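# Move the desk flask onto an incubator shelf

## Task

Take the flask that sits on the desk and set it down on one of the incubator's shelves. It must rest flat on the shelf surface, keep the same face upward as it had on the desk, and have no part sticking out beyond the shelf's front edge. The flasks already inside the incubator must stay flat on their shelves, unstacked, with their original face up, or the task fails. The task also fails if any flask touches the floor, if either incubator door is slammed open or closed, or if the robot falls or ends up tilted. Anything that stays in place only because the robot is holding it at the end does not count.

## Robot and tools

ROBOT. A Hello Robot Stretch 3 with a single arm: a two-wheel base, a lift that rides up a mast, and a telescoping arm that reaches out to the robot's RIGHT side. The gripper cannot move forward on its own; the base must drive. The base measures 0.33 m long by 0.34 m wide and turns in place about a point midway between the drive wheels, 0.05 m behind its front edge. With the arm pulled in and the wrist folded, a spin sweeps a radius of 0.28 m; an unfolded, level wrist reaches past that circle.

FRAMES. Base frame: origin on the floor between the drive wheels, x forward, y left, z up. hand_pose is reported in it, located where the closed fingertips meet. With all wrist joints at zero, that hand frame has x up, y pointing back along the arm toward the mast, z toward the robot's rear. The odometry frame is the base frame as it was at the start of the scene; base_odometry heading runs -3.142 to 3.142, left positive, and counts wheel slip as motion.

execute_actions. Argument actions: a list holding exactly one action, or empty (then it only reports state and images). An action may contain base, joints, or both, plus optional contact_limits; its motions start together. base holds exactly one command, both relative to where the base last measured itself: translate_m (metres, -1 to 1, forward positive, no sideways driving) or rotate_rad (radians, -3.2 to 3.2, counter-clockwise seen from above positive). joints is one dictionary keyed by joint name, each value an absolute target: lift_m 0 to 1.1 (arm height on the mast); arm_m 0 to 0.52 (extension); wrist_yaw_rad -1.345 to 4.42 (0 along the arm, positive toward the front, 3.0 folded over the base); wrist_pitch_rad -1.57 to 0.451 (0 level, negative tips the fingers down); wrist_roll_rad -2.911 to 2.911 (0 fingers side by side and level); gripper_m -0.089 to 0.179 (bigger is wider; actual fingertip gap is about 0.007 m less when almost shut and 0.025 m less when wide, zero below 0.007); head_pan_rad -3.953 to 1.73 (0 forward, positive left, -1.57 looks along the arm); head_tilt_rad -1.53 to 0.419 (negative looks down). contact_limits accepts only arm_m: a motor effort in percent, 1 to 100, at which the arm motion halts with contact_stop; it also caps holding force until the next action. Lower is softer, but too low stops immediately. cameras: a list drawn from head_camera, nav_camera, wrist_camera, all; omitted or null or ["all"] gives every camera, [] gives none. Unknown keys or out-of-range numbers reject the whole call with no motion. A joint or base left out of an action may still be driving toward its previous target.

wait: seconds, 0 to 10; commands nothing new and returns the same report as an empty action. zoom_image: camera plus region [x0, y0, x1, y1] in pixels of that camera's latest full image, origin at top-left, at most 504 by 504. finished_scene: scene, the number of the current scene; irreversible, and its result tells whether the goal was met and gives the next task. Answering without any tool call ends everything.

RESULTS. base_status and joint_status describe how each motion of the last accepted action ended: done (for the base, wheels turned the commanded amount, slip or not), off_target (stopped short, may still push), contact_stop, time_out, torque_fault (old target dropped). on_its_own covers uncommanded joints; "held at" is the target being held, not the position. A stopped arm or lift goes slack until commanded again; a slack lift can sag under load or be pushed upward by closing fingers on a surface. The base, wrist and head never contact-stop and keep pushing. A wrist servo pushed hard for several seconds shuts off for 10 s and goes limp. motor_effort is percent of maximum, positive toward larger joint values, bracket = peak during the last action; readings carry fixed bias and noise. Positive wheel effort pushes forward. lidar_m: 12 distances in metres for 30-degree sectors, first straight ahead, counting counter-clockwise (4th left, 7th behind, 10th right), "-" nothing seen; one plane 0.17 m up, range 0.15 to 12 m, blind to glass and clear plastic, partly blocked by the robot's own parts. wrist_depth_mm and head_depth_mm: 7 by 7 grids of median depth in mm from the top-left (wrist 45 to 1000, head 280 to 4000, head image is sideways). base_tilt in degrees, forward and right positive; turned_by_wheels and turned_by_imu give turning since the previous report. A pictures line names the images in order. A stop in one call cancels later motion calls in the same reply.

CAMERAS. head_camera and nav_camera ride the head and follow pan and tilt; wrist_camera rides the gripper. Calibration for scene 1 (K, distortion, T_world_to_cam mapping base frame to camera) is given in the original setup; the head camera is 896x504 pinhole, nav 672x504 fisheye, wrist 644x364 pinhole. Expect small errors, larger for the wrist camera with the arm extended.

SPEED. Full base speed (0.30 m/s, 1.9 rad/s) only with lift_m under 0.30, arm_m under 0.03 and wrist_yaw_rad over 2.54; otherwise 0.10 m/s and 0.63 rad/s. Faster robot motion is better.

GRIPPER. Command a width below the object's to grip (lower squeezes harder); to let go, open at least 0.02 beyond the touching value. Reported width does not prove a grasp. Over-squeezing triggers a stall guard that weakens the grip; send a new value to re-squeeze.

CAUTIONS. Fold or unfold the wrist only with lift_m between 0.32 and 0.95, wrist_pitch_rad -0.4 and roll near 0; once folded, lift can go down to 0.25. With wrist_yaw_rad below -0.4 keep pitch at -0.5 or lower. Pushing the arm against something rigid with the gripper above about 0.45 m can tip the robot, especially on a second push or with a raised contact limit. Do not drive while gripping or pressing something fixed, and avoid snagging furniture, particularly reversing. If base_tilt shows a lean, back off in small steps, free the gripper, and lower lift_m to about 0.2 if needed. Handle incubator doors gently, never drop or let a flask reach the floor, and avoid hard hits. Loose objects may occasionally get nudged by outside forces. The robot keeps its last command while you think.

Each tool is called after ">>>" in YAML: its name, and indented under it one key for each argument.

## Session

>>> execute_actions:
  actions: []

Scene clock: 0.00 s.
base_odometry: x=+0.000 y=+0.000 heading=+0.000 (m, m, rad; odometry frame)
turned_by_wheels: +0.000 (rad since the last result)
turned_by_imu: +0.000 (rad since the last result)
base_tilt: forward=-0.3 right=-0.3 (deg)
lidar_m: 1.82 2.50 2.17 1.65 1.93 1.37 1.31 1.37 1.84 2.67 2.75 1.92
head_depth_mm: 1708 2459 2407 2395 1859 1784 1736 / 1696 2432 2439 2394 2025 1926 1754 / 1680 2375 2407 2378 2246 1880 1790 / 1670 2371 2410 2375 1812 1757 1692 / 1668 2339 2427 2361 1353 1051 1007 / 1646 2293 2401 2337 2325 2297 2248 / 1639 2277 2390 2358 2357 2300 2255
base_status: not commanded
joint_positions: lift_m=+0.387 arm_m=+0.001 wrist_yaw_rad=+2.976 wrist_pitch_rad=-0.444 wrist_roll_rad=-0.008 gripper_m=+0.037 head_pan_rad=-0.005 head_tilt_rad=+0.014
joint_status: not commanded
motor_effort: left_wheel=+0 right_wheel=+0 lift_m=+32 arm_m=+0 wrist_yaw_rad=+0 wrist_pitch_rad=+4 wrist_roll_rad=+0 gripper_m=+0 head_pan_rad=-1 head_tilt_rad=+1 (%)
hand_pose: x=+0.0153 y=+0.0718 z=+0.3944 quat_wxyz=(+0.212, +0.697, +0.099, +0.677) (m; base frame)
wrist_depth_mm: - - - - - - - / - - - - - - - / 933 - - - - - - / 759 - 873 909 977 - - / 659 670 - 755 812 845 932 / 575 586 - 635 689 713 754 / 506 - 558 561 584 617 647
pictures: head_camera (sideways: a quarter turn clockwise sets it upright), nav_camera (sideways: a quarter turn counterclockwise sets it upright), wrist_camera
camera_calibration (this result's frames):
head_camera: T_world_to_cam=[[0.0855503, 0.0135211, -0.996242, 1.30667], [-0.00399792, 0.999905, 0.0132275, -0.0171406], [0.996326, 0.00285129, 0.0855962, -0.155351], [0, 0, 0, 1]] pos_world=[0.0429257, -0.000085645, 1.31529]
nav_camera: T_world_to_cam=[[-0.0352014, 0.0455515, 0.998342, -1.25603], [0.0438771, -0.997927, 0.0470796, -0.00827478], [0.998417, 0.0454616, 0.0331298, -0.0914476], [0, 0, 0, 1]] pos_world=[0.047452, 0.0531135, 1.25736]
wrist_camera: T_world_to_cam=[[0.985829, -0.0601453, 0.156599, -0.0820681], [0.0929764, -0.58111, -0.808496, 0.397055], [0.139629, 0.811599, -0.567283, 0.322733], [0, 0, 0, 1]] pos_world=[-0.00107438, -0.0361331, 0.51695]
Images, in order (width x height): head_camera 896x504, nav_camera 672x504, wrist_camera 644x364.

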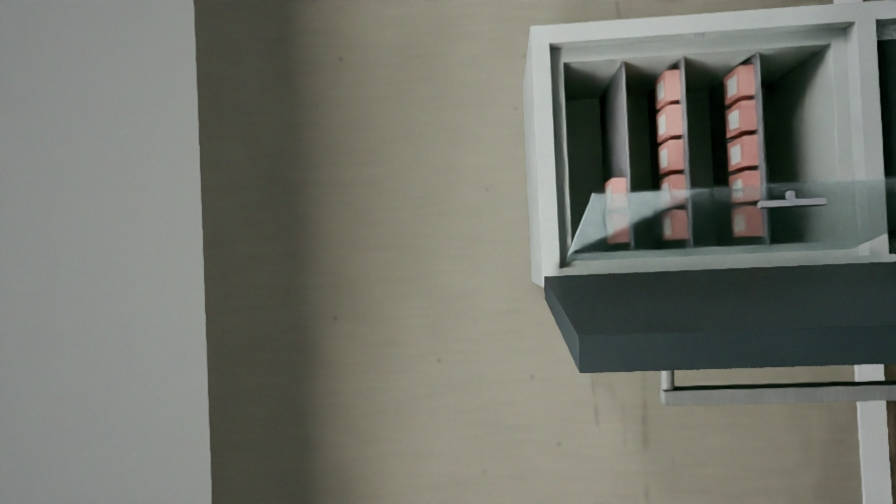

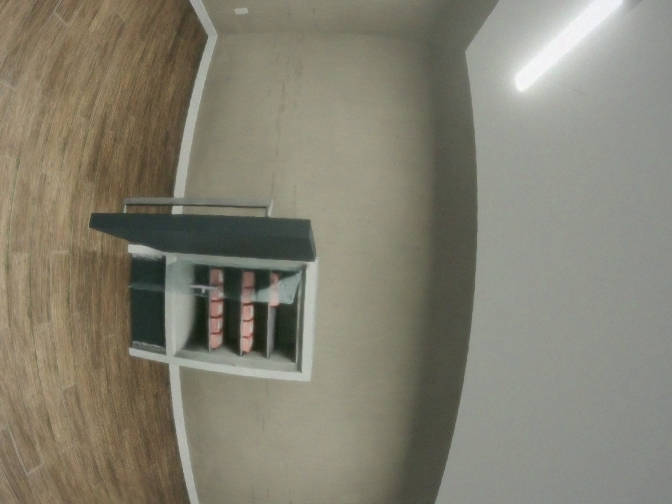

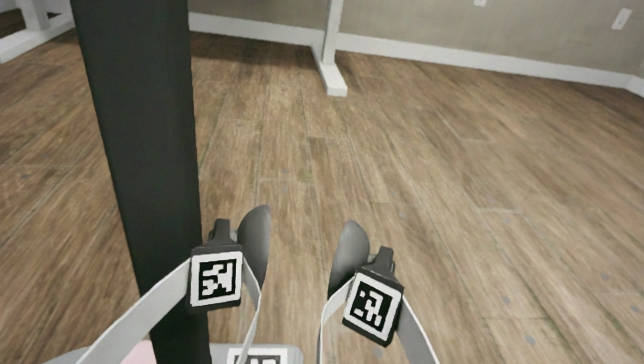

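>>> execute_actions:
  actions:
    - {"base":{"rotate_rad":1.75},"joints":{"head_tilt_rad":-0.4,"lift_m":0.28}}
  cameras: ["head_camera","nav_camera"]

Scene clock: 4.40 s.
base_odometry: x=+0.000 y=+0.000 heading=+1.750 (m, m, rad; odometry frame)
turned_by_wheels: +1.750 (rad since the last result)
turned_by_imu: +1.760 (rad since the last result)
base_tilt: forward=-0.4 right=-0.4 (deg)
lidar_m: 2.08 1.63 1.31 1.33 1.46 2.27 2.67 2.93 1.89 1.82 2.59 1.64
head_depth_mm: 1733 1827 1910 1693 2109 1799 1434 / 1728 1833 1936 2083 2212 1812 1455 / 1747 1864 1975 2123 2267 1850 1452 / 1772 1871 1980 2167 2289 1838 1466 / 1820 1915 2009 2212 2315 1853 1465 / 1849 1955 2034 2248 2356 1863 1474 / 1874 1975 2055 2271 2327 1872 1479
base_status: done
joint_positions: lift_m=+0.280 arm_m=+0.001 wrist_yaw_rad=+2.976 wrist_pitch_rad=-0.445 wrist_roll_rad=-0.008 gripper_m=+0.037 head_pan_rad=-0.005 head_tilt_rad=-0.395
joint_status: all done
motor_effort: left_wheel=-4(14) right_wheel=+3(13) lift_m=+27(30) arm_m=+0(0) wrist_yaw_rad=+1(1) wrist_pitch_rad=+5(5) wrist_roll_rad=+0(0) gripper_m=+0(0) head_pan_rad=+0(1) head_tilt_rad=-2(19) (%)
hand_pose: x=+0.0153 y=+0.0716 z=+0.2869 quat_wxyz=(+0.213, +0.697, +0.099, +0.677) (m; base frame)
wrist_depth_mm: - - - - - - - / 925 - - - - - - / 748 - 861 909 - - - / 602 - 696 734 767 892 952 / 513 524 - 613 646 678 733 / 455 - - 514 550 559 594 / - - - 433 470 487 507
pictures: head_camera (sideways: a quarter turn clockwise sets it upright), nav_camera (sideways: a quarter turn counterclockwise sets it upright)
camera_calibration (this result's frames):
head_camera: T_world_to_cam=[[-0.318109, 0.0156418, -0.947925, 1.24571], [0.00203089, 0.999873, 0.0158175, -0.0205415], [0.948052, 0.00310655, -0.3181, 0.370448], [0, 0, 0, 1]] pos_world=[0.0451073, -0.0000970449, 1.299]
nav_camera: T_world_to_cam=[[0.365157, 0.0434481, 0.929931, -1.16888], [0.0585606, -0.998004, 0.0236335, 0.022179], [0.929102, 0.0458274, -0.366973, 0.429774], [0, 0, 0, 1]] pos_world=[0.0262237, 0.0532251, 1.24417]
Images, in order (width x height): head_camera 896x504, nav_camera 672x504.

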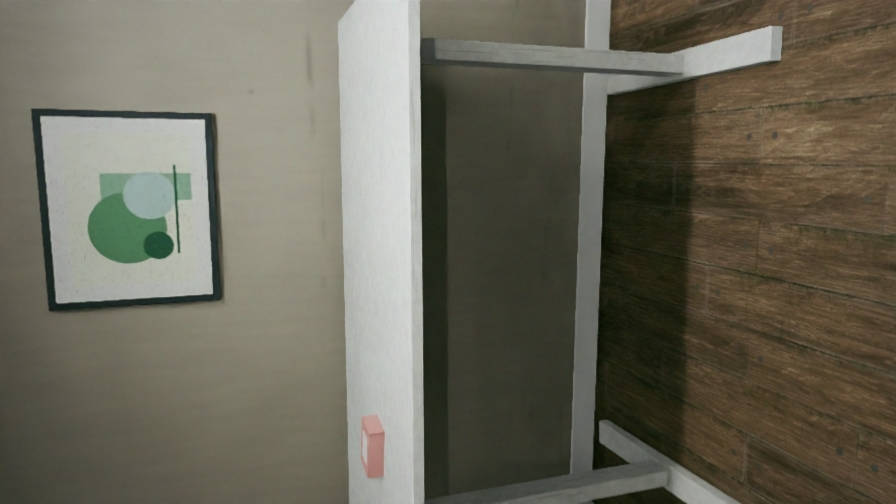

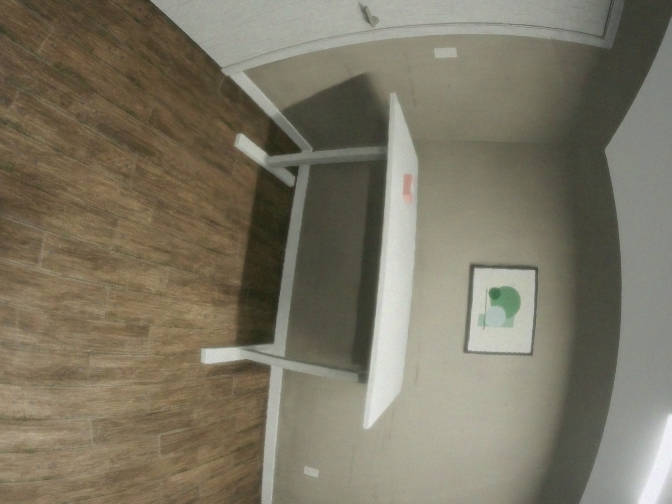

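>>> execute_actions:
  actions:
    - {"base":{"rotate_rad":0.34}}
  cameras: []

>>> execute_actions:
  actions:
    - {"base":{"translate_m":1.0}}
  cameras: []

>>> execute_actions:
  actions:
    - {"base":{"translate_m":0.1},"joints":{"lift_m":0.93,"head_pan_rad":-0.1,"head_tilt_rad":-0.6}}
  cameras: ["head_camera","nav_camera"]

Scene clock: 8.50 s.
base_odometry: x=+0.000 y=+0.000 heading=+2.090 (m, m, rad; odometry frame)
turned_by_wheels: +0.340 (rad since the last result)
turned_by_imu: +0.342 (rad since the last result)
base_tilt: forward=-0.4 right=-0.3 (deg)
lidar_m: 1.86 1.37 1.31 1.37 1.83 2.67 2.75 1.92 1.82 2.50 2.18 1.64
head_depth_mm: 1719 1813 1898 2064 2162 1812 1427 / 1807 1922 1995 2183 2256 1815 1435 / 1889 2003 2053 2272 2376 1819 1447 / 1997 2121 2192 2386 2202 1842 1457 / 2064 2159 2189 2318 2368 1871 1475 / 1841 1887 1934 2011 2084 1878 1474 / 1612 1662 1697 1752 1799 1788 1482
base_status: done
joint_positions: lift_m=+0.280 arm_m=+0.001 wrist_yaw_rad=+2.976 wrist_pitch_rad=-0.445 wrist_roll_rad=-0.008 gripper_m=+0.037 head_pan_rad=-0.005 head_tilt_rad=-0.395
joint_status: not commanded
motor_effort: left_wheel=-4(14) right_wheel=+3(10) lift_m=+27(27) arm_m=+0(0) wrist_yaw_rad=+1(0) wrist_pitch_rad=+5(5) wrist_roll_rad=+0(0) gripper_m=+0(0) head_pan_rad=-1(0) head_tilt_rad=-1(1) (%)
hand_pose: x=+0.0153 y=+0.0716 z=+0.2869 quat_wxyz=(+0.213, +0.697, +0.099, +0.677) (m; base frame)
wrist_depth_mm: - - - - - - - / 928 - - - - - - / 746 - 866 946 - - - / 598 - 672 732 777 869 942 / 510 532 - 606 638 675 729 / 464 - - 528 551 563 598 / - - - 438 460 482 515
pictures: none
No camera images: the call's "cameras" was empty. Leave "cameras" out to get every camera's image.

Scene clock: 13.50 s.
base_odometry: x=-0.496 y=+0.868 heading=+2.090 (m, m, rad; odometry frame)
turned_by_wheels: +0.000 (rad since the last result)
turned_by_imu: +0.002 (rad since the last result)
base_tilt: forward=-0.4 right=-0.3 (deg)
lidar_m: 0.86 0.90 0.83 0.86 1.18 3.03 3.64 2.44 2.84 1.76 1.03 1.20
head_depth_mm: 985 1038 1098 1021 661 489 1324 / 1027 1090 1155 1031 665 492 1363 / 1083 1146 1217 1053 674 495 1422 / 1130 1209 1293 1061 679 518 1343 / 1192 1274 1360 1078 685 546 1388 / 1167 1206 1241 1237 692 1301 1391 / 1028 1054 1085 1110 700 1160 1228
base_status: done
joint_positions: lift_m=+0.280 arm_m=+0.001 wrist_yaw_rad=+2.976 wrist_pitch_rad=-0.445 wrist_roll_rad=-0.008 gripper_m=+0.037 head_pan_rad=-0.005 head_tilt_rad=-0.396
joint_status: not commanded
motor_effort: left_wheel=-5(10) right_wheel=+3(11) lift_m=+27(27) arm_m=+0(0) wrist_yaw_rad=+1(1) wrist_pitch_rad=+5(5) wrist_roll_rad=+0(0) gripper_m=+0(0) head_pan_rad=+0(1) head_tilt_rad=-1(2) (%)
hand_pose: x=+0.0153 y=+0.0716 z=+0.2869 quat_wxyz=(+0.213, +0.697, +0.099, +0.677) (m; base frame)
wrist_depth_mm: - - 958 889 790 744 662 / 938 - - 951 860 793 726 / 715 - 885 942 897 823 777 / 607 - 682 733 777 825 820 / 520 527 - 627 643 681 726 / 468 - - 525 553 575 591 / - - - 446 458 490 515
pictures: none
No camera images: the call's "cameras" was empty. Leave "cameras" out to get every camera's image.

Scene clock: 20.23 s.
base_odometry: x=-0.545 y=+0.955 heading=+2.089 (m, m, rad; odometry frame)
turned_by_wheels: +0.000 (rad since the last result)
turned_by_imu: +0.000 (rad since the last result)
base_tilt: forward=-0.4 right=-0.3 (deg)
lidar_m: 0.76 0.85 0.78 0.81 1.09 2.85 3.74 2.51 2.94 1.00 1.04 1.11
head_depth_mm: 888 966 972 655 494 396 1216 / 918 1002 980 657 496 398 1256 / 954 1039 1002 615 499 411 1260 / 989 1087 1004 635 503 438 1259 / 1022 1131 1027 677 505 1046 1212 / 1075 1186 1242 682 509 1444 1280 / 1062 1110 1142 688 513 1325 1284
base_status: done
joint_positions: lift_m=+0.930 arm_m=+0.001 wrist_yaw_rad=+2.976 wrist_pitch_rad=-0.445 wrist_roll_rad=-0.008 gripper_m=+0.037 head_pan_rad=-0.093 head_tilt_rad=-0.593
joint_status: all done
motor_effort: left_wheel=-4(14) right_wheel=+3(11) lift_m=+37(37) arm_m=+0(0) wrist_yaw_rad=+1(1) wrist_pitch_rad=+5(5) wrist_roll_rad=+0(0) gripper_m=+0(0) head_pan_rad=-3(12) head_tilt_rad=-2(17) (%)
hand_pose: x=+0.0153 y=+0.0716 z=+0.9365 quat_wxyz=(+0.213, +0.697, +0.099, +0.677) (m; base frame)
wrist_depth_mm: - - 951 868 742 685 655 / - - - 898 815 751 675 / - - - 983 854 777 719 / - - - - 943 854 765 / - - - - - 922 843 / - - - - - - 895 / - - - - - - 956
pictures: head_camera (sideways: a quarter turn clockwise sets it upright), nav_camera (sideways: a quarter turn counterclockwise sets it upright)
camera_calibration (this result's frames):
head_camera: T_world_to_cam=[[-0.494632, 0.060194, -0.867015, 1.14121], [0.0928579, 0.995549, 0.0161422, -0.0215142], [0.864128, -0.0725248, -0.49802, 0.60509], [0, 0, 0, 1]] pos_world=[0.0436029, -0.00339171, 1.29114]
nav_camera: T_world_to_cam=[[0.542259, -0.00504471, 0.840197, -1.05291], [-0.0257984, -0.99961, 0.0106483, 0.0396033], [0.839816, -0.0274498, -0.542177, 0.658299], [0, 0, 0, 1]] pos_world=[0.0191227, 0.0523465, 1.24115]
Images, in order (width x height): head_camera 896x504, nav_camera 672x504.

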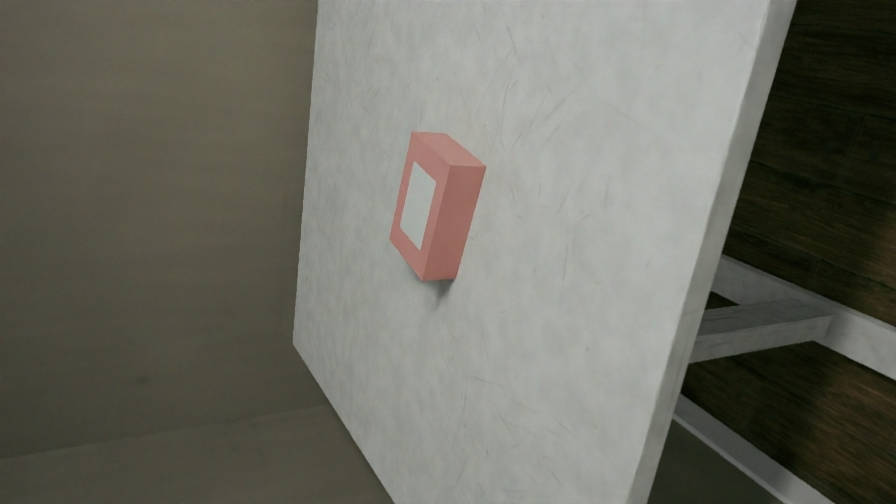

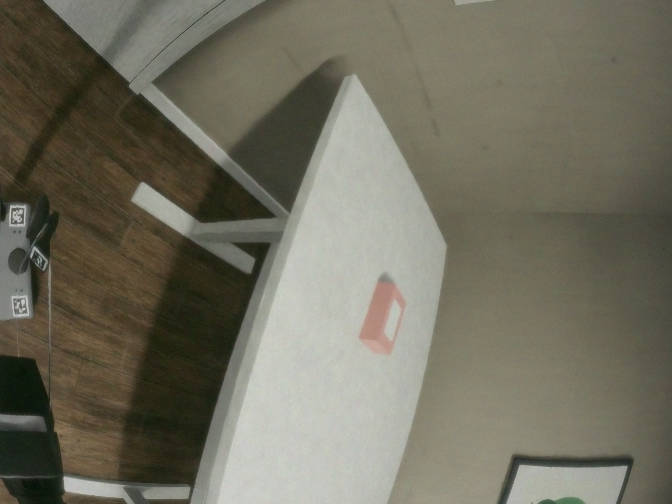

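>>> execute_actions:
  actions:
    - {"base":{"rotate_rad":1.0},"joints":{"head_pan_rad":-1.2,"wrist_yaw_rad":2.4}}
  cameras: []

>>> execute_actions:
  actions:
    - {"joints":{"wrist_yaw_rad":1.55,"lift_m":1.0,"wrist_pitch_rad":-0.2,"gripper_m":0.17}}
  cameras: []

>>> execute_actions:
  actions:
    - {"base":{"translate_m":0.03},"joints":{"arm_m":0.42}}
  cameras: ["head_camera","wrist_camera"]

Scene clock: 27.30 s.
base_odometry: x=-0.545 y=+0.955 heading=+3.089 (m, m, rad; odometry frame)
turned_by_wheels: +1.000 (rad since the last result)
turned_by_imu: +1.008 (rad since the last result)
base_tilt: forward=-0.4 right=-0.3 (deg)
lidar_m: 0.78 0.81 1.05 2.47 3.70 2.51 2.75 1.01 1.00 1.11 0.76 0.86
head_depth_mm: 884 962 971 654 493 418 - / 906 988 983 661 497 409 - / 928 1017 999 650 499 412 1255 / 956 1048 1013 620 501 426 1263 / 991 1082 1023 647 506 441 1241 / 1017 1118 1035 684 509 1029 1221 / 1043 1155 1224 686 512 1372 1278
base_status: done
joint_positions: lift_m=+0.930 arm_m=+0.001 wrist_yaw_rad=+2.403 wrist_pitch_rad=-0.445 wrist_roll_rad=-0.008 gripper_m=+0.037 head_pan_rad=-1.193 head_tilt_rad=-0.593
joint_status: all done
motor_effort: left_wheel=-4(9) right_wheel=+3(6) lift_m=+37(38) arm_m=+0(0) wrist_yaw_rad=-1(4) wrist_pitch_rad=+5(5) wrist_roll_rad=+0(0) gripper_m=+0(0) head_pan_rad=-3(31) head_tilt_rad=-2(2) (%)
hand_pose: x=+0.1275 y=+0.0170 z=+0.9365 quat_wxyz=(+0.395, +0.697, -0.102, +0.590) (m; base frame)
wrist_depth_mm: - - - - 801 673 575 / - - - - 850 680 576 / - - - - 908 716 619 / - - - - 964 752 624 / - - - - - 803 674 / - - - - 970 841 704 / - - - - - 871 738
pictures: none
No camera images: the call's "cameras" was empty. Leave "cameras" out to get every camera's image.

Scene clock: 29.10 s.
base_odometry: x=-0.545 y=+0.955 heading=+3.089 (m, m, rad; odometry frame)
turned_by_wheels: +0.000 (rad since the last result)
turned_by_imu: +0.000 (rad since the last result)
base_tilt: forward=-0.4 right=-0.3 (deg)
lidar_m: 0.78 0.81 1.05 2.47 3.70 2.51 2.74 1.01 1.00 1.11 0.76 0.86
head_depth_mm: 884 963 973 653 492 396 - / 906 990 981 660 496 408 - / 927 1018 998 650 518 - - / 959 1046 1008 621 552 - - / 988 1087 1023 646 544 - - / 1018 1117 1037 682 529 1048 1329 / 1051 1152 1226 692 515 1368 1285
base_status: not commanded
joint_positions: lift_m=+1.000 arm_m=+0.001 wrist_yaw_rad=+1.553 wrist_pitch_rad=-0.223 wrist_roll_rad=-0.008 gripper_m=+0.170 head_pan_rad=-1.193 head_tilt_rad=-0.593
joint_status: all done
motor_effort: left_wheel=-4(4) right_wheel=+3(3) lift_m=+38(40) arm_m=+0(0) wrist_yaw_rad=-2(2) wrist_pitch_rad=+7(8) wrist_roll_rad=+0(0) gripper_m=+0(83) head_pan_rad=-3(2) head_tilt_rad=-3(2) (%)
hand_pose: x=+0.2232 y=-0.1507 z=+1.0585 quat_wxyz=(+0.558, +0.547, -0.444, +0.439) (m; base frame)
wrist_depth_mm: 639 646 651 681 674 694 713 / 688 683 682 724 729 755 765 / 711 735 752 767 772 779 781 / 779 772 770 819 794 821 819 / - 829 849 859 460 498 550 / - 892 901 921 375 384 403 / 961 937 960 962 1000 - 323
pictures: none
No camera images: the call's "cameras" was empty. Leave "cameras" out to get every camera's image.

Scene clock: 33.37 s.
base_odometry: x=-0.575 y=+0.957 heading=+3.089 (m, m, rad; odometry frame)
turned_by_wheels: +0.000 (rad since the last result)
turned_by_imu: +0.000 (rad since the last result)
base_tilt: forward=-0.4 right=-0.3 (deg)
lidar_m: 0.75 0.77 1.01 2.38 3.70 2.54 2.76 1.02 1.04 1.11 0.74 0.83
head_depth_mm: 882 954 - 651 492 396 1220 / 902 983 1049 660 495 398 1258 / 928 1014 1076 619 500 412 1262 / 956 1049 1018 613 501 425 1258 / 983 1081 1022 647 506 441 1212 / 1012 1117 1031 681 509 446 1251 / 1041 1146 1209 689 513 1329 1278
base_status: done
joint_positions: lift_m=+1.000 arm_m=+0.420 wrist_yaw_rad=+1.551 wrist_pitch_rad=-0.223 wrist_roll_rad=-0.008 gripper_m=+0.170 head_pan_rad=-1.193 head_tilt_rad=-0.593
joint_status: all done
motor_effort: left_wheel=-4(9) right_wheel=+3(9) lift_m=+38(38) arm_m=+4(3) wrist_yaw_rad=+0(2) wrist_pitch_rad=+7(7) wrist_roll_rad=+0(0) gripper_m=+0(1) head_pan_rad=-3(3) head_tilt_rad=-2(3) (%)
hand_pose: x=+0.2232 y=-0.5695 z=+1.0585 quat_wxyz=(+0.559, +0.546, -0.444, +0.438) (m; base frame)
wrist_depth_mm: 655 660 679 674 696 687 662 / 710 692 705 724 731 745 656 / 743 754 759 769 785 769 621 / 423 451 496 544 806 819 623 / - 348 373 401 431 484 551 / - 277 297 321 339 383 398 / 223 234 215 210 274 - 321
pictures: head_camera (sideways: a quarter turn clockwise sets it upright), wrist_camera
camera_calibration (this result's frames):
head_camera: T_world_to_cam=[[-0.170721, 0.468123, -0.867015, 1.13924], [0.929358, 0.368827, 0.0161422, -0.0266169], [0.327335, -0.803012, -0.49802, 0.608365], [0, 0, 0, 1]] pos_world=[0.0200887, -0.0349612, 1.29114]
wrist_camera: T_world_to_cam=[[0.0472065, -0.983344, 0.175516, -0.765878], [-0.370444, -0.180416, -0.911165, 0.982254], [0.927654, -0.0220059, -0.372791, 0.33442], [0, 0, 0, 1]] pos_world=[0.0897988, -0.568549, 1.15409]
Images, in order (width x height): head_camera 896x504, wrist_camera 644x364.

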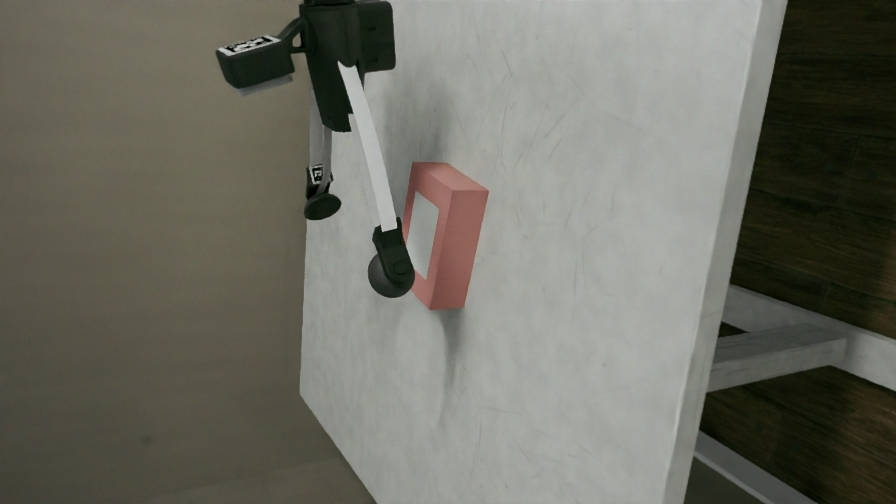

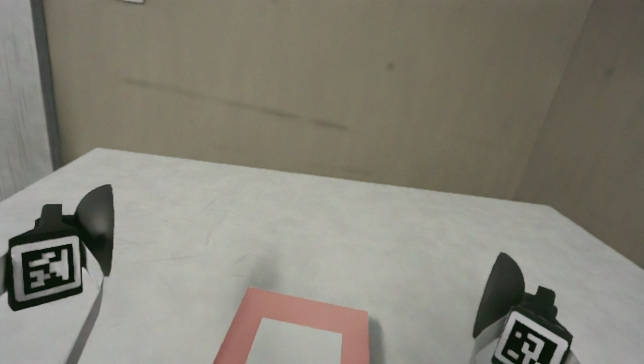

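>>> execute_actions:
  actions:
    - {"base":{"translate_m":-0.008},"joints":{"lift_m":0.918,"arm_m":0.425}}
  cameras: ["wrist_camera"]

>>> execute_actions:
  actions:
    - {"joints":{"gripper_m":0.025}}
  cameras: ["wrist_camera"]

>>> execute_actions:
  actions:
    - {"joints":{"lift_m":0.96}}
  cameras: ["head_camera","wrist_camera"]

Scene clock: 37.23 s.
base_odometry: x=-0.567 y=+0.956 heading=+3.089 (m, m, rad; odometry frame)
turned_by_wheels: +0.000 (rad since the last result)
turned_by_imu: +0.000 (rad since the last result)
base_tilt: forward=-0.4 right=-0.3 (deg)
lidar_m: 0.76 0.79 1.02 2.40 3.70 2.53 2.75 1.02 1.02 1.11 0.75 0.84
head_depth_mm: 881 958 1000 599 492 396 1223 / 906 989 1025 604 495 398 1249 / 928 1014 998 608 499 411 1261 / 956 1052 1009 625 502 425 1260 / 984 1080 1023 647 506 441 1211 / 1012 1114 1038 680 509 446 1248 / 1041 1153 1216 690 512 1340 1280
base_status: done
joint_positions: lift_m=+0.918 arm_m=+0.425 wrist_yaw_rad=+1.551 wrist_pitch_rad=-0.222 wrist_roll_rad=-0.008 gripper_m=+0.170 head_pan_rad=-1.193 head_tilt_rad=-0.593
joint_status: all done
motor_effort: left_wheel=-4(11) right_wheel=+3(6) lift_m=+27(31) arm_m=+3(2) wrist_yaw_rad=+1(0) wrist_pitch_rad=+7(7) wrist_roll_rad=+0(0) gripper_m=+0(0) head_pan_rad=-3(3) head_tilt_rad=-2(3) (%)
hand_pose: x=+0.2232 y=-0.5745 z=+0.9769 quat_wxyz=(+0.559, +0.546, -0.444, +0.438) (m; base frame)
wrist_depth_mm: 663 678 680 677 693 713 651 / 709 725 714 742 726 749 637 / 349 383 436 514 755 789 626 / 250 270 288 332 371 429 523 / - 207 154 163 252 293 327 / - 160 120 129 194 226 236 / 136 108 105 106 157 - 193
pictures: wrist_camera
camera_calibration (this result's frames):
wrist_camera: T_world_to_cam=[[0.047192, -0.983344, 0.175522, -0.756477], [-0.370367, -0.180418, -0.911196, 0.907026], [0.927686, -0.0220064, -0.372713, 0.303805], [0, 0, 0, 1]] pos_world=[0.0897975, -0.573547, 1.07249]
Images, in order (width x height): wrist_camera 644x364.

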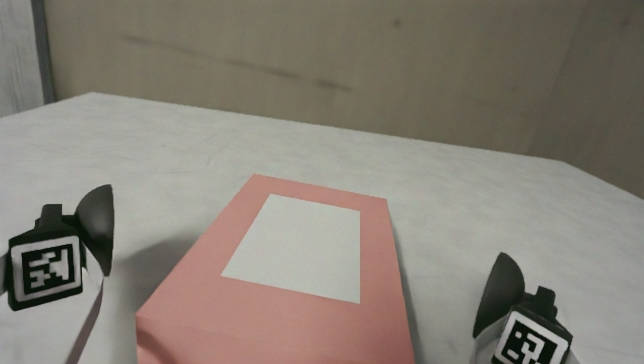

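Scene clock: 39.17 s.
base_odometry: x=-0.567 y=+0.956 heading=+3.089 (m, m, rad; odometry frame)
turned_by_wheels: +0.000 (rad since the last result)
turned_by_imu: +0.000 (rad since the last result)
base_tilt: forward=-0.4 right=-0.3 (deg)
lidar_m: 0.76 0.78 1.01 2.40 3.68 2.53 2.76 1.02 1.03 1.11 0.75 0.84
head_depth_mm: 883 959 1000 598 492 396 1224 / 905 986 1032 605 496 397 1249 / 933 1015 997 620 498 411 1256 / 953 1049 1008 622 502 426 1264 / 981 1082 1033 646 506 442 1213 / 1013 1110 1039 683 509 446 1245 / 1042 1149 1212 689 512 1324 1274
base_status: not commanded
joint_positions: lift_m=+0.918 arm_m=+0.425 wrist_yaw_rad=+1.551 wrist_pitch_rad=-0.222 wrist_roll_rad=-0.008 gripper_m=+0.027 head_pan_rad=-1.193 head_tilt_rad=-0.593
joint_status: all done
motor_effort: left_wheel=-4(4) right_wheel=+3(3) lift_m=+27(27) arm_m=+3(4) wrist_yaw_rad=+0(0) wrist_pitch_rad=+7(7) wrist_roll_rad=+0(0) gripper_m=-34(100) head_pan_rad=-3(2) head_tilt_rad=-2(2) (%)
hand_pose: x=+0.2232 y=-0.5745 z=+0.9769 quat_wxyz=(+0.559, +0.546, -0.444, +0.438) (m; base frame)
wrist_depth_mm: 650 692 701 698 714 703 660 / 687 719 727 737 737 732 642 / 342 382 446 517 752 788 641 / 249 271 287 335 370 431 526 / 201 213 157 163 249 293 319 / - 154 120 129 147 224 238 / 136 120 105 106 114 185 188
pictures: wrist_camera
camera_calibration (this result's frames):
wrist_camera: T_world_to_cam=[[0.0471915, -0.983344, 0.175522, -0.756477], [-0.370367, -0.180418, -0.911196, 0.907026], [0.927686, -0.0220068, -0.372713, 0.303804], [0, 0, 0, 1]] pos_world=[0.0897975, -0.573548, 1.07249]
Images, in order (width x height): wrist_camera 644x364.

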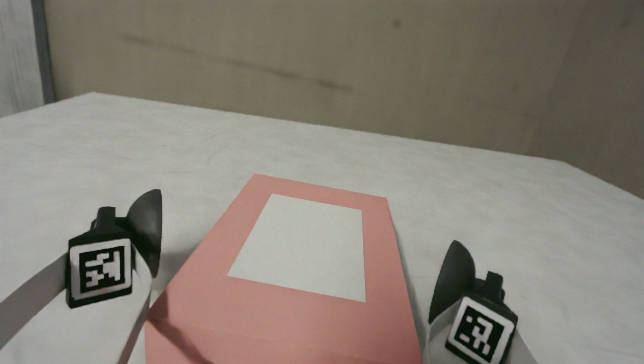

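Scene clock: 40.37 s.
base_odometry: x=-0.567 y=+0.956 heading=+3.089 (m, m, rad; odometry frame)
turned_by_wheels: +0.000 (rad since the last result)
turned_by_imu: +0.000 (rad since the last result)
base_tilt: forward=-0.4 right=-0.3 (deg)
lidar_m: 0.76 0.79 1.01 2.41 3.70 2.53 2.76 1.02 1.03 1.11 0.75 0.84
head_depth_mm: 882 963 1011 621 492 395 1218 / 903 987 1030 629 495 398 1254 / 929 1020 1057 609 499 410 1259 / 955 1045 1016 614 502 426 1272 / 977 1078 1023 675 506 441 1208 / 1013 1117 1041 683 509 445 1247 / 1039 1160 1217 690 513 1328 1280
base_status: not commanded
joint_positions: lift_m=+0.960 arm_m=+0.425 wrist_yaw_rad=+1.551 wrist_pitch_rad=-0.222 wrist_roll_rad=-0.008 gripper_m=+0.034 head_pan_rad=-1.193 head_tilt_rad=-0.593
joint_status: all done
on_its_own: gripper_m is held at +0.032, not at your +0.025, by its stall guard, which is still easing
motor_effort: left_wheel=-4(4) right_wheel=+3(3) lift_m=+38(43) arm_m=+3(3) wrist_yaw_rad=-1(1) wrist_pitch_rad=+7(7) wrist_roll_rad=+0(0) gripper_m=-31(34) head_pan_rad=-3(3) head_tilt_rad=-3(2) (%)
hand_pose: x=+0.2232 y=-0.5745 z=+1.0185 quat_wxyz=(+0.559, +0.546, -0.444, +0.438) (m; base frame)
wrist_depth_mm: 676 675 679 702 709 698 667 / 687 701 737 733 727 732 645 / 715 510 769 763 784 764 621 / 333 367 400 443 512 579 587 / 263 286 298 324 358 393 431 / - 215 139 160 268 301 318 / 182 105 103 109 127 246 249
pictures: head_camera (sideways: a quarter turn clockwise sets it upright), wrist_camera
camera_calibration (this result's frames):
head_camera: T_world_to_cam=[[-0.17072, 0.468122, -0.867015, 1.13924], [0.929358, 0.368827, 0.0161422, -0.0266169], [0.327335, -0.803012, -0.49802, 0.608365], [0, 0, 0, 1]] pos_world=[0.0200887, -0.0349612, 1.29114]
wrist_camera: T_world_to_cam=[[0.0471926, -0.983344, 0.175521, -0.763778], [-0.370367, -0.180418, -0.911196, 0.944924], [0.927686, -0.0220055, -0.372713, 0.319307], [0, 0, 0, 1]] pos_world=[0.0897975, -0.573549, 1.11408]
Images, in order (width x height): head_camera 896x504, wrist_camera 644x364.

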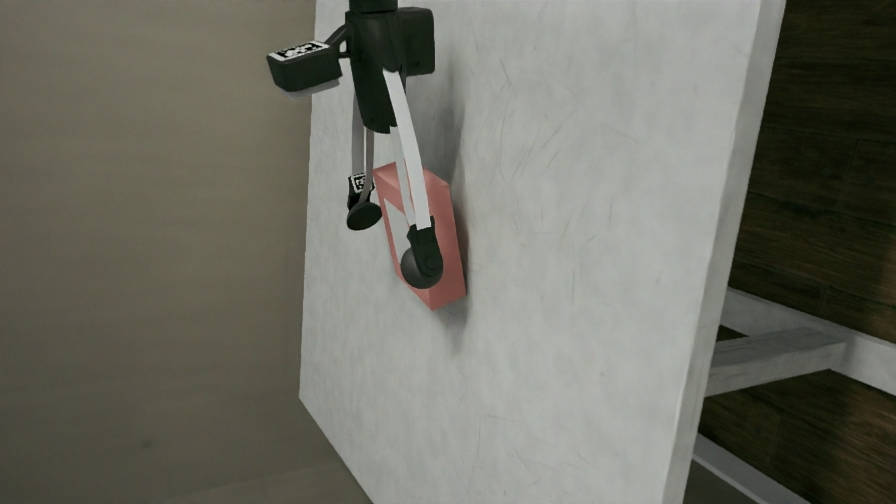

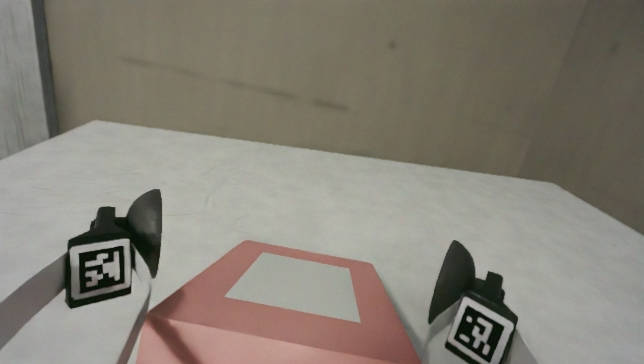

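>>> execute_actions:
  actions:
    - {"joints":{"lift_m":0.918}}
  cameras: []

>>> execute_actions:
  actions:
    - {"joints":{"gripper_m":0.17}}
  cameras: []

>>> execute_actions:
  actions:
    - {"joints":{"lift_m":0.975}}
  cameras: []

>>> execute_actions:
  actions:
    - {"base":{"translate_m":0.025},"joints":{"wrist_pitch_rad":-0.45}}
  cameras: ["head_camera","wrist_camera"]

Scene clock: 44.50 s.
base_odometry: x=-0.567 y=+0.956 heading=+3.089 (m, m, rad; odometry frame)
turned_by_wheels: +0.000 (rad since the last result)
turned_by_imu: +0.000 (rad since the last result)
base_tilt: forward=-0.4 right=-0.3 (deg)
lidar_m: 0.76 0.78 1.02 2.40 3.71 2.54 2.75 1.02 1.03 1.11 0.75 0.84
head_depth_mm: 881 960 995 598 492 395 1220 / 905 986 1027 605 495 398 1243 / 931 1014 997 619 499 411 1261 / 957 1047 1009 621 502 427 1270 / 984 1075 1026 646 507 441 1207 / 1011 1120 1042 682 510 445 1246 / 1045 1155 1212 689 512 1329 1282
base_status: not commanded
joint_positions: lift_m=+0.918 arm_m=+0.425 wrist_yaw_rad=+1.551 wrist_pitch_rad=-0.222 wrist_roll_rad=-0.008 gripper_m=+0.054 head_pan_rad=-1.193 head_tilt_rad=-0.593
joint_status: all done
on_its_own: gripper_m is held at +0.053, not at your +0.025, by its stall guard, which is still easing
motor_effort: left_wheel=-4(4) right_wheel=+3(3) lift_m=+27(29) arm_m=+3(3) wrist_yaw_rad=-1(0) wrist_pitch_rad=+7(7) wrist_roll_rad=+0(0) gripper_m=-21(27) head_pan_rad=-3(2) head_tilt_rad=-3(2) (%)
hand_pose: x=+0.2232 y=-0.5745 z=+0.9769 quat_wxyz=(+0.559, +0.546, -0.444, +0.438) (m; base frame)
wrist_depth_mm: 659 667 690 689 693 698 658 / 666 704 725 715 738 757 650 / 350 386 447 530 750 788 638 / 248 275 287 331 371 432 523 / 200 213 157 162 254 293 322 / - 155 120 129 148 227 239 / 137 130 105 106 114 185 187
pictures: none
No camera images: the call's "cameras" was empty. Leave "cameras" out to get every camera's image.

Scene clock: 46.17 s.
base_odometry: x=-0.567 y=+0.956 heading=+3.089 (m, m, rad; odometry frame)
turned_by_wheels: +0.000 (rad since the last result)
turned_by_imu: +0.000 (rad since the last result)
base_tilt: forward=-0.4 right=-0.3 (deg)
lidar_m: 0.76 0.79 1.02 2.40 3.69 2.54 2.76 1.02 1.03 1.11 0.75 0.84
head_depth_mm: 883 961 994 598 492 395 1218 / 905 981 1030 603 495 398 1256 / 926 1018 995 609 499 411 1256 / 957 1046 1006 623 503 426 1261 / 987 1077 1028 647 506 441 1208 / 1011 1115 1042 683 509 444 1244 / 1040 1151 1216 690 513 1330 1282
base_status: not commanded
joint_positions: lift_m=+0.918 arm_m=+0.425 wrist_yaw_rad=+1.551 wrist_pitch_rad=-0.222 wrist_roll_rad=-0.008 gripper_m=+0.170 head_pan_rad=-1.193 head_tilt_rad=-0.593
joint_status: all done
motor_effort: left_wheel=-4(4) right_wheel=+3(3) lift_m=+27(27) arm_m=+4(3) wrist_yaw_rad=+1(0) wrist_pitch_rad=+7(7) wrist_roll_rad=+0(0) gripper_m=+0(84) head_pan_rad=-3(2) head_tilt_rad=-2(2) (%)
hand_pose: x=+0.2232 y=-0.5745 z=+0.9769 quat_wxyz=(+0.559, +0.546, -0.444, +0.438) (m; base frame)
wrist_depth_mm: 662 674 683 675 691 717 652 / 694 717 733 742 751 755 640 / 348 380 442 538 794 784 633 / 249 272 287 333 376 431 537 / - 210 157 163 254 294 321 / - 165 121 129 190 228 237 / 136 131 105 107 119 - 191
pictures: none
No camera images: the call's "cameras" was empty. Leave "cameras" out to get every camera's image.

Scene clock: 47.53 s.
base_odometry: x=-0.567 y=+0.956 heading=+3.089 (m, m, rad; odometry frame)
turned_by_wheels: +0.000 (rad since the last result)
turned_by_imu: +0.000 (rad since the last result)
base_tilt: forward=-0.4 right=-0.3 (deg)
lidar_m: 0.76 0.78 1.02 2.40 3.69 2.54 2.76 1.02 1.03 1.11 0.75 0.84
head_depth_mm: 880 961 1013 623 493 395 1218 / 905 990 1048 658 496 397 1254 / 930 1016 1064 614 499 411 1262 / 956 1049 1012 614 502 425 1263 / 986 1079 1026 648 504 442 1210 / 1011 1112 1036 683 508 446 1239 / 1040 1147 1221 687 513 1326 1279
base_status: not commanded
joint_positions: lift_m=+0.975 arm_m=+0.425 wrist_yaw_rad=+1.551 wrist_pitch_rad=-0.222 wrist_roll_rad=-0.008 gripper_m=+0.170 head_pan_rad=-1.193 head_tilt_rad=-0.593
joint_status: all done
motor_effort: left_wheel=-4(4) right_wheel=+3(3) lift_m=+37(41) arm_m=+3(3) wrist_yaw_rad=-1(1) wrist_pitch_rad=+7(7) wrist_roll_rad=+0(0) gripper_m=+0(0) head_pan_rad=-3(3) head_tilt_rad=-2(3) (%)
hand_pose: x=+0.2232 y=-0.5745 z=+1.0335 quat_wxyz=(+0.559, +0.546, -0.444, +0.438) (m; base frame)
wrist_depth_mm: 658 676 671 698 697 706 662 / 689 721 732 722 721 740 647 / 722 748 757 760 787 771 630 / 371 395 432 485 553 739 611 / - 306 327 354 385 424 480 / - 246 226 216 300 332 354 / 199 208 172 179 243 - 280
pictures: none
No camera images: the call's "cameras" was empty. Leave "cameras" out to get every camera's image.

Scene clock: 49.73 s.
base_odometry: x=-0.592 y=+0.958 heading=+3.089 (m, m, rad; odometry frame)
turned_by_wheels: +0.000 (rad since the last result)
turned_by_imu: +0.000 (rad since the last result)
base_tilt: forward=-0.4 right=-0.3 (deg)
lidar_m: 0.73 0.76 0.98 2.32 3.71 2.56 2.76 1.04 1.06 1.11 0.73 0.81
head_depth_mm: 879 957 1010 623 493 395 1218 / 904 986 1009 631 496 397 1245 / 925 1017 996 609 500 411 1255 / 956 1046 1009 623 503 425 1263 / 979 1072 1029 677 506 429 1199 / 1010 1112 1041 682 510 446 1274 / 1039 1130 1195 690 513 1305 1284
base_status: done
joint_positions: lift_m=+0.975 arm_m=+0.425 wrist_yaw_rad=+1.551 wrist_pitch_rad=-0.463 wrist_roll_rad=-0.008 gripper_m=+0.170 head_pan_rad=-1.193 head_tilt_rad=-0.593
joint_status: all done
motor_effort: left_wheel=-4(5) right_wheel=+3(10) lift_m=+37(38) arm_m=+4(4) wrist_yaw_rad=+0(1) wrist_pitch_rad=+4(8) wrist_roll_rad=+0(0) gripper_m=+1(0) head_pan_rad=-3(3) head_tilt_rad=-2(2) (%)
hand_pose: x=+0.1971 y=-0.5740 z=+0.9776 quat_wxyz=(+0.607, +0.596, -0.375, +0.368) (m; base frame)
wrist_depth_mm: 659 652 698 689 690 682 658 / 340 365 409 453 507 734 623 / 267 288 306 331 363 399 443 / 223 234 232 193 286 306 328 / - 198 160 162 225 247 262 / - 171 132 138 187 210 218 / 146 146 115 120 163 - 190
pictures: head_camera (sideways: a quarter turn clockwise sets it upright), wrist_camera
camera_calibration (this result's frames):
head_camera: T_world_to_cam=[[-0.17072, 0.468123, -0.867015, 1.13924], [0.929358, 0.368826, 0.0161422, -0.0266169], [0.327335, -0.803012, -0.49802, 0.608365], [0, 0, 0, 1]] pos_world=[0.0200887, -0.0349612, 1.29114]
wrist_camera: T_world_to_cam=[[0.0868263, -0.984152, 0.154618, -0.742752], [-0.576555, -0.176212, -0.797831, 0.83036], [0.812432, -0.0198733, -0.582717, 0.557503], [0, 0, 0, 1]] pos_world=[0.0903056, -0.573582, 1.1022]
Images, in order (width x height): head_camera 896x504, wrist_camera 644x364.

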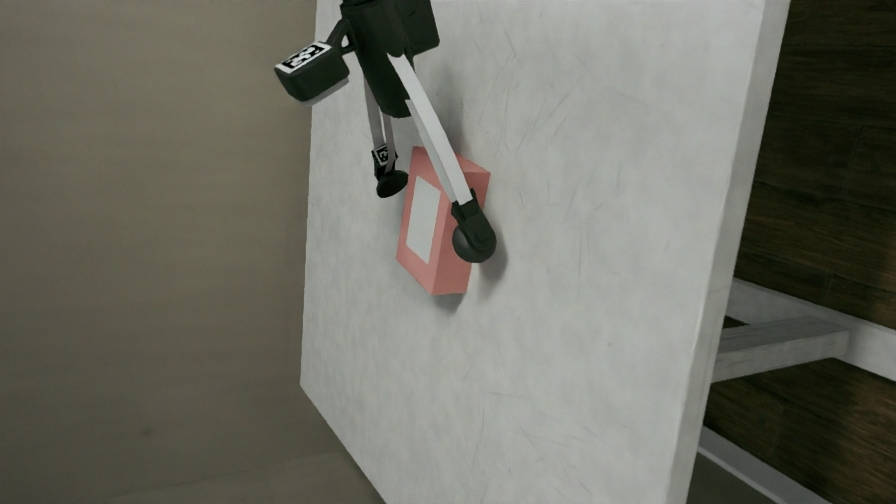

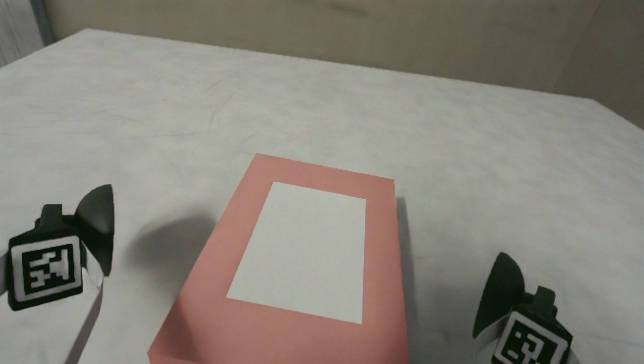

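>>> execute_actions:
  actions:
    - {"base":{"translate_m":0.012},"joints":{"lift_m":0.968}}
  cameras: []

>>> execute_actions:
  actions:
    - {"joints":{"gripper_m":0.03}}
  cameras: ["wrist_camera"]

Scene clock: 53.07 s.
base_odometry: x=-0.604 y=+0.958 heading=+3.089 (m, m, rad; odometry frame)
turned_by_wheels: +0.000 (rad since the last result)
turned_by_imu: +0.000 (rad since the last result)
base_tilt: forward=-0.4 right=-0.3 (deg)
lidar_m: 0.72 0.75 0.97 2.29 3.72 2.57 2.76 1.04 1.07 1.11 0.73 0.80
head_depth_mm: 880 955 1012 621 491 395 1218 / 902 983 1005 628 495 397 1244 / 929 1008 996 606 500 410 1254 / 955 1045 1012 625 502 424 1258 / 977 1073 1025 674 506 428 1183 / 1007 1113 1035 682 509 445 1274 / 1041 1124 1181 690 512 1273 1278
base_status: done
joint_positions: lift_m=+0.968 arm_m=+0.425 wrist_yaw_rad=+1.551 wrist_pitch_rad=-0.463 wrist_roll_rad=-0.008 gripper_m=+0.170 head_pan_rad=-1.193 head_tilt_rad=-0.593
joint_status: all done
motor_effort: left_wheel=-4(6) right_wheel=+3(8) lift_m=+27(31) arm_m=+4(4) wrist_yaw_rad=+1(0) wrist_pitch_rad=+4(4) wrist_roll_rad=+0(0) gripper_m=+0(0) head_pan_rad=-3(3) head_tilt_rad=-2(3) (%)
hand_pose: x=+0.1971 y=-0.5740 z=+0.9709 quat_wxyz=(+0.607, +0.596, -0.375, +0.368) (m; base frame)
wrist_depth_mm: 640 641 667 671 677 658 634 / 326 351 389 426 491 707 615 / 256 271 293 315 341 386 430 / 213 223 215 183 272 290 315 / - 189 149 152 208 237 252 / - 162 124 130 180 201 207 / 140 138 109 113 124 - 180
pictures: none
No camera images: the call's "cameras" was empty. Leave "cameras" out to get every camera's image.

Scene clock: 54.97 s.
base_odometry: x=-0.604 y=+0.958 heading=+3.089 (m, m, rad; odometry frame)
turned_by_wheels: +0.000 (rad since the last result)
turned_by_imu: +0.000 (rad since the last result)
base_tilt: forward=-0.4 right=-0.3 (deg)
lidar_m: 0.72 0.75 0.97 2.28 3.72 2.57 2.76 1.04 1.07 1.11 0.73 0.80
head_depth_mm: 879 959 1013 622 492 395 1219 / 905 984 990 630 496 397 1259 / 925 1012 993 603 498 410 1256 / 954 1043 1016 623 503 425 1261 / 982 1076 1027 675 507 429 1185 / 1006 1109 1038 682 508 445 1269 / 1044 1133 1187 690 513 1278 1271
base_status: not commanded
joint_positions: lift_m=+0.968 arm_m=+0.425 wrist_yaw_rad=+1.551 wrist_pitch_rad=-0.446 wrist_roll_rad=-0.006 gripper_m=+0.031 head_pan_rad=-1.193 head_tilt_rad=-0.593
joint_status: all done
motor_effort: left_wheel=-4(4) right_wheel=+3(4) lift_m=+27(27) arm_m=+4(3) wrist_yaw_rad=+0(0) wrist_pitch_rad=-1(4) wrist_roll_rad=-1(1) gripper_m=-21(94) head_pan_rad=-2(3) head_tilt_rad=-2(2) (%)
hand_pose: x=+0.1994 y=-0.5741 z=+0.9746 quat_wxyz=(+0.603, +0.593, -0.381, +0.373) (m; base frame)
wrist_depth_mm: 640 651 648 653 679 662 640 / 346 368 407 458 711 715 641 / 268 284 309 334 369 407 463 / 219 231 234 193 282 303 332 / 187 196 152 158 227 247 262 / 166 156 129 135 140 206 215 / 141 142 112 118 124 177 184
pictures: wrist_camera
camera_calibration (this result's frames):
wrist_camera: T_world_to_cam=[[0.0835305, -0.984381, 0.154972, -0.742372], [-0.563385, -0.174926, -0.807464, 0.836761], [0.821961, -0.0198612, -0.569198, 0.5389], [0, 0, 0, 1]] pos_world=[0.0904743, -0.573702, 1.09744]
Images, in order (width x height): wrist_camera 644x364.

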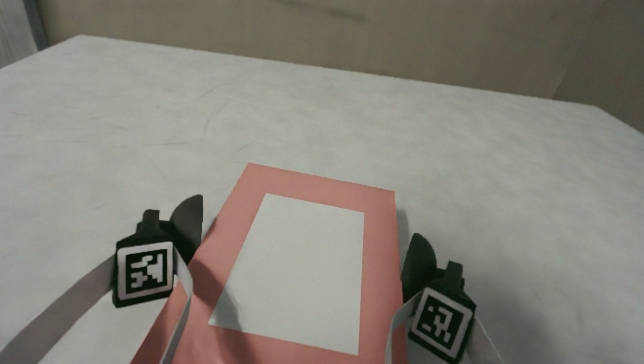

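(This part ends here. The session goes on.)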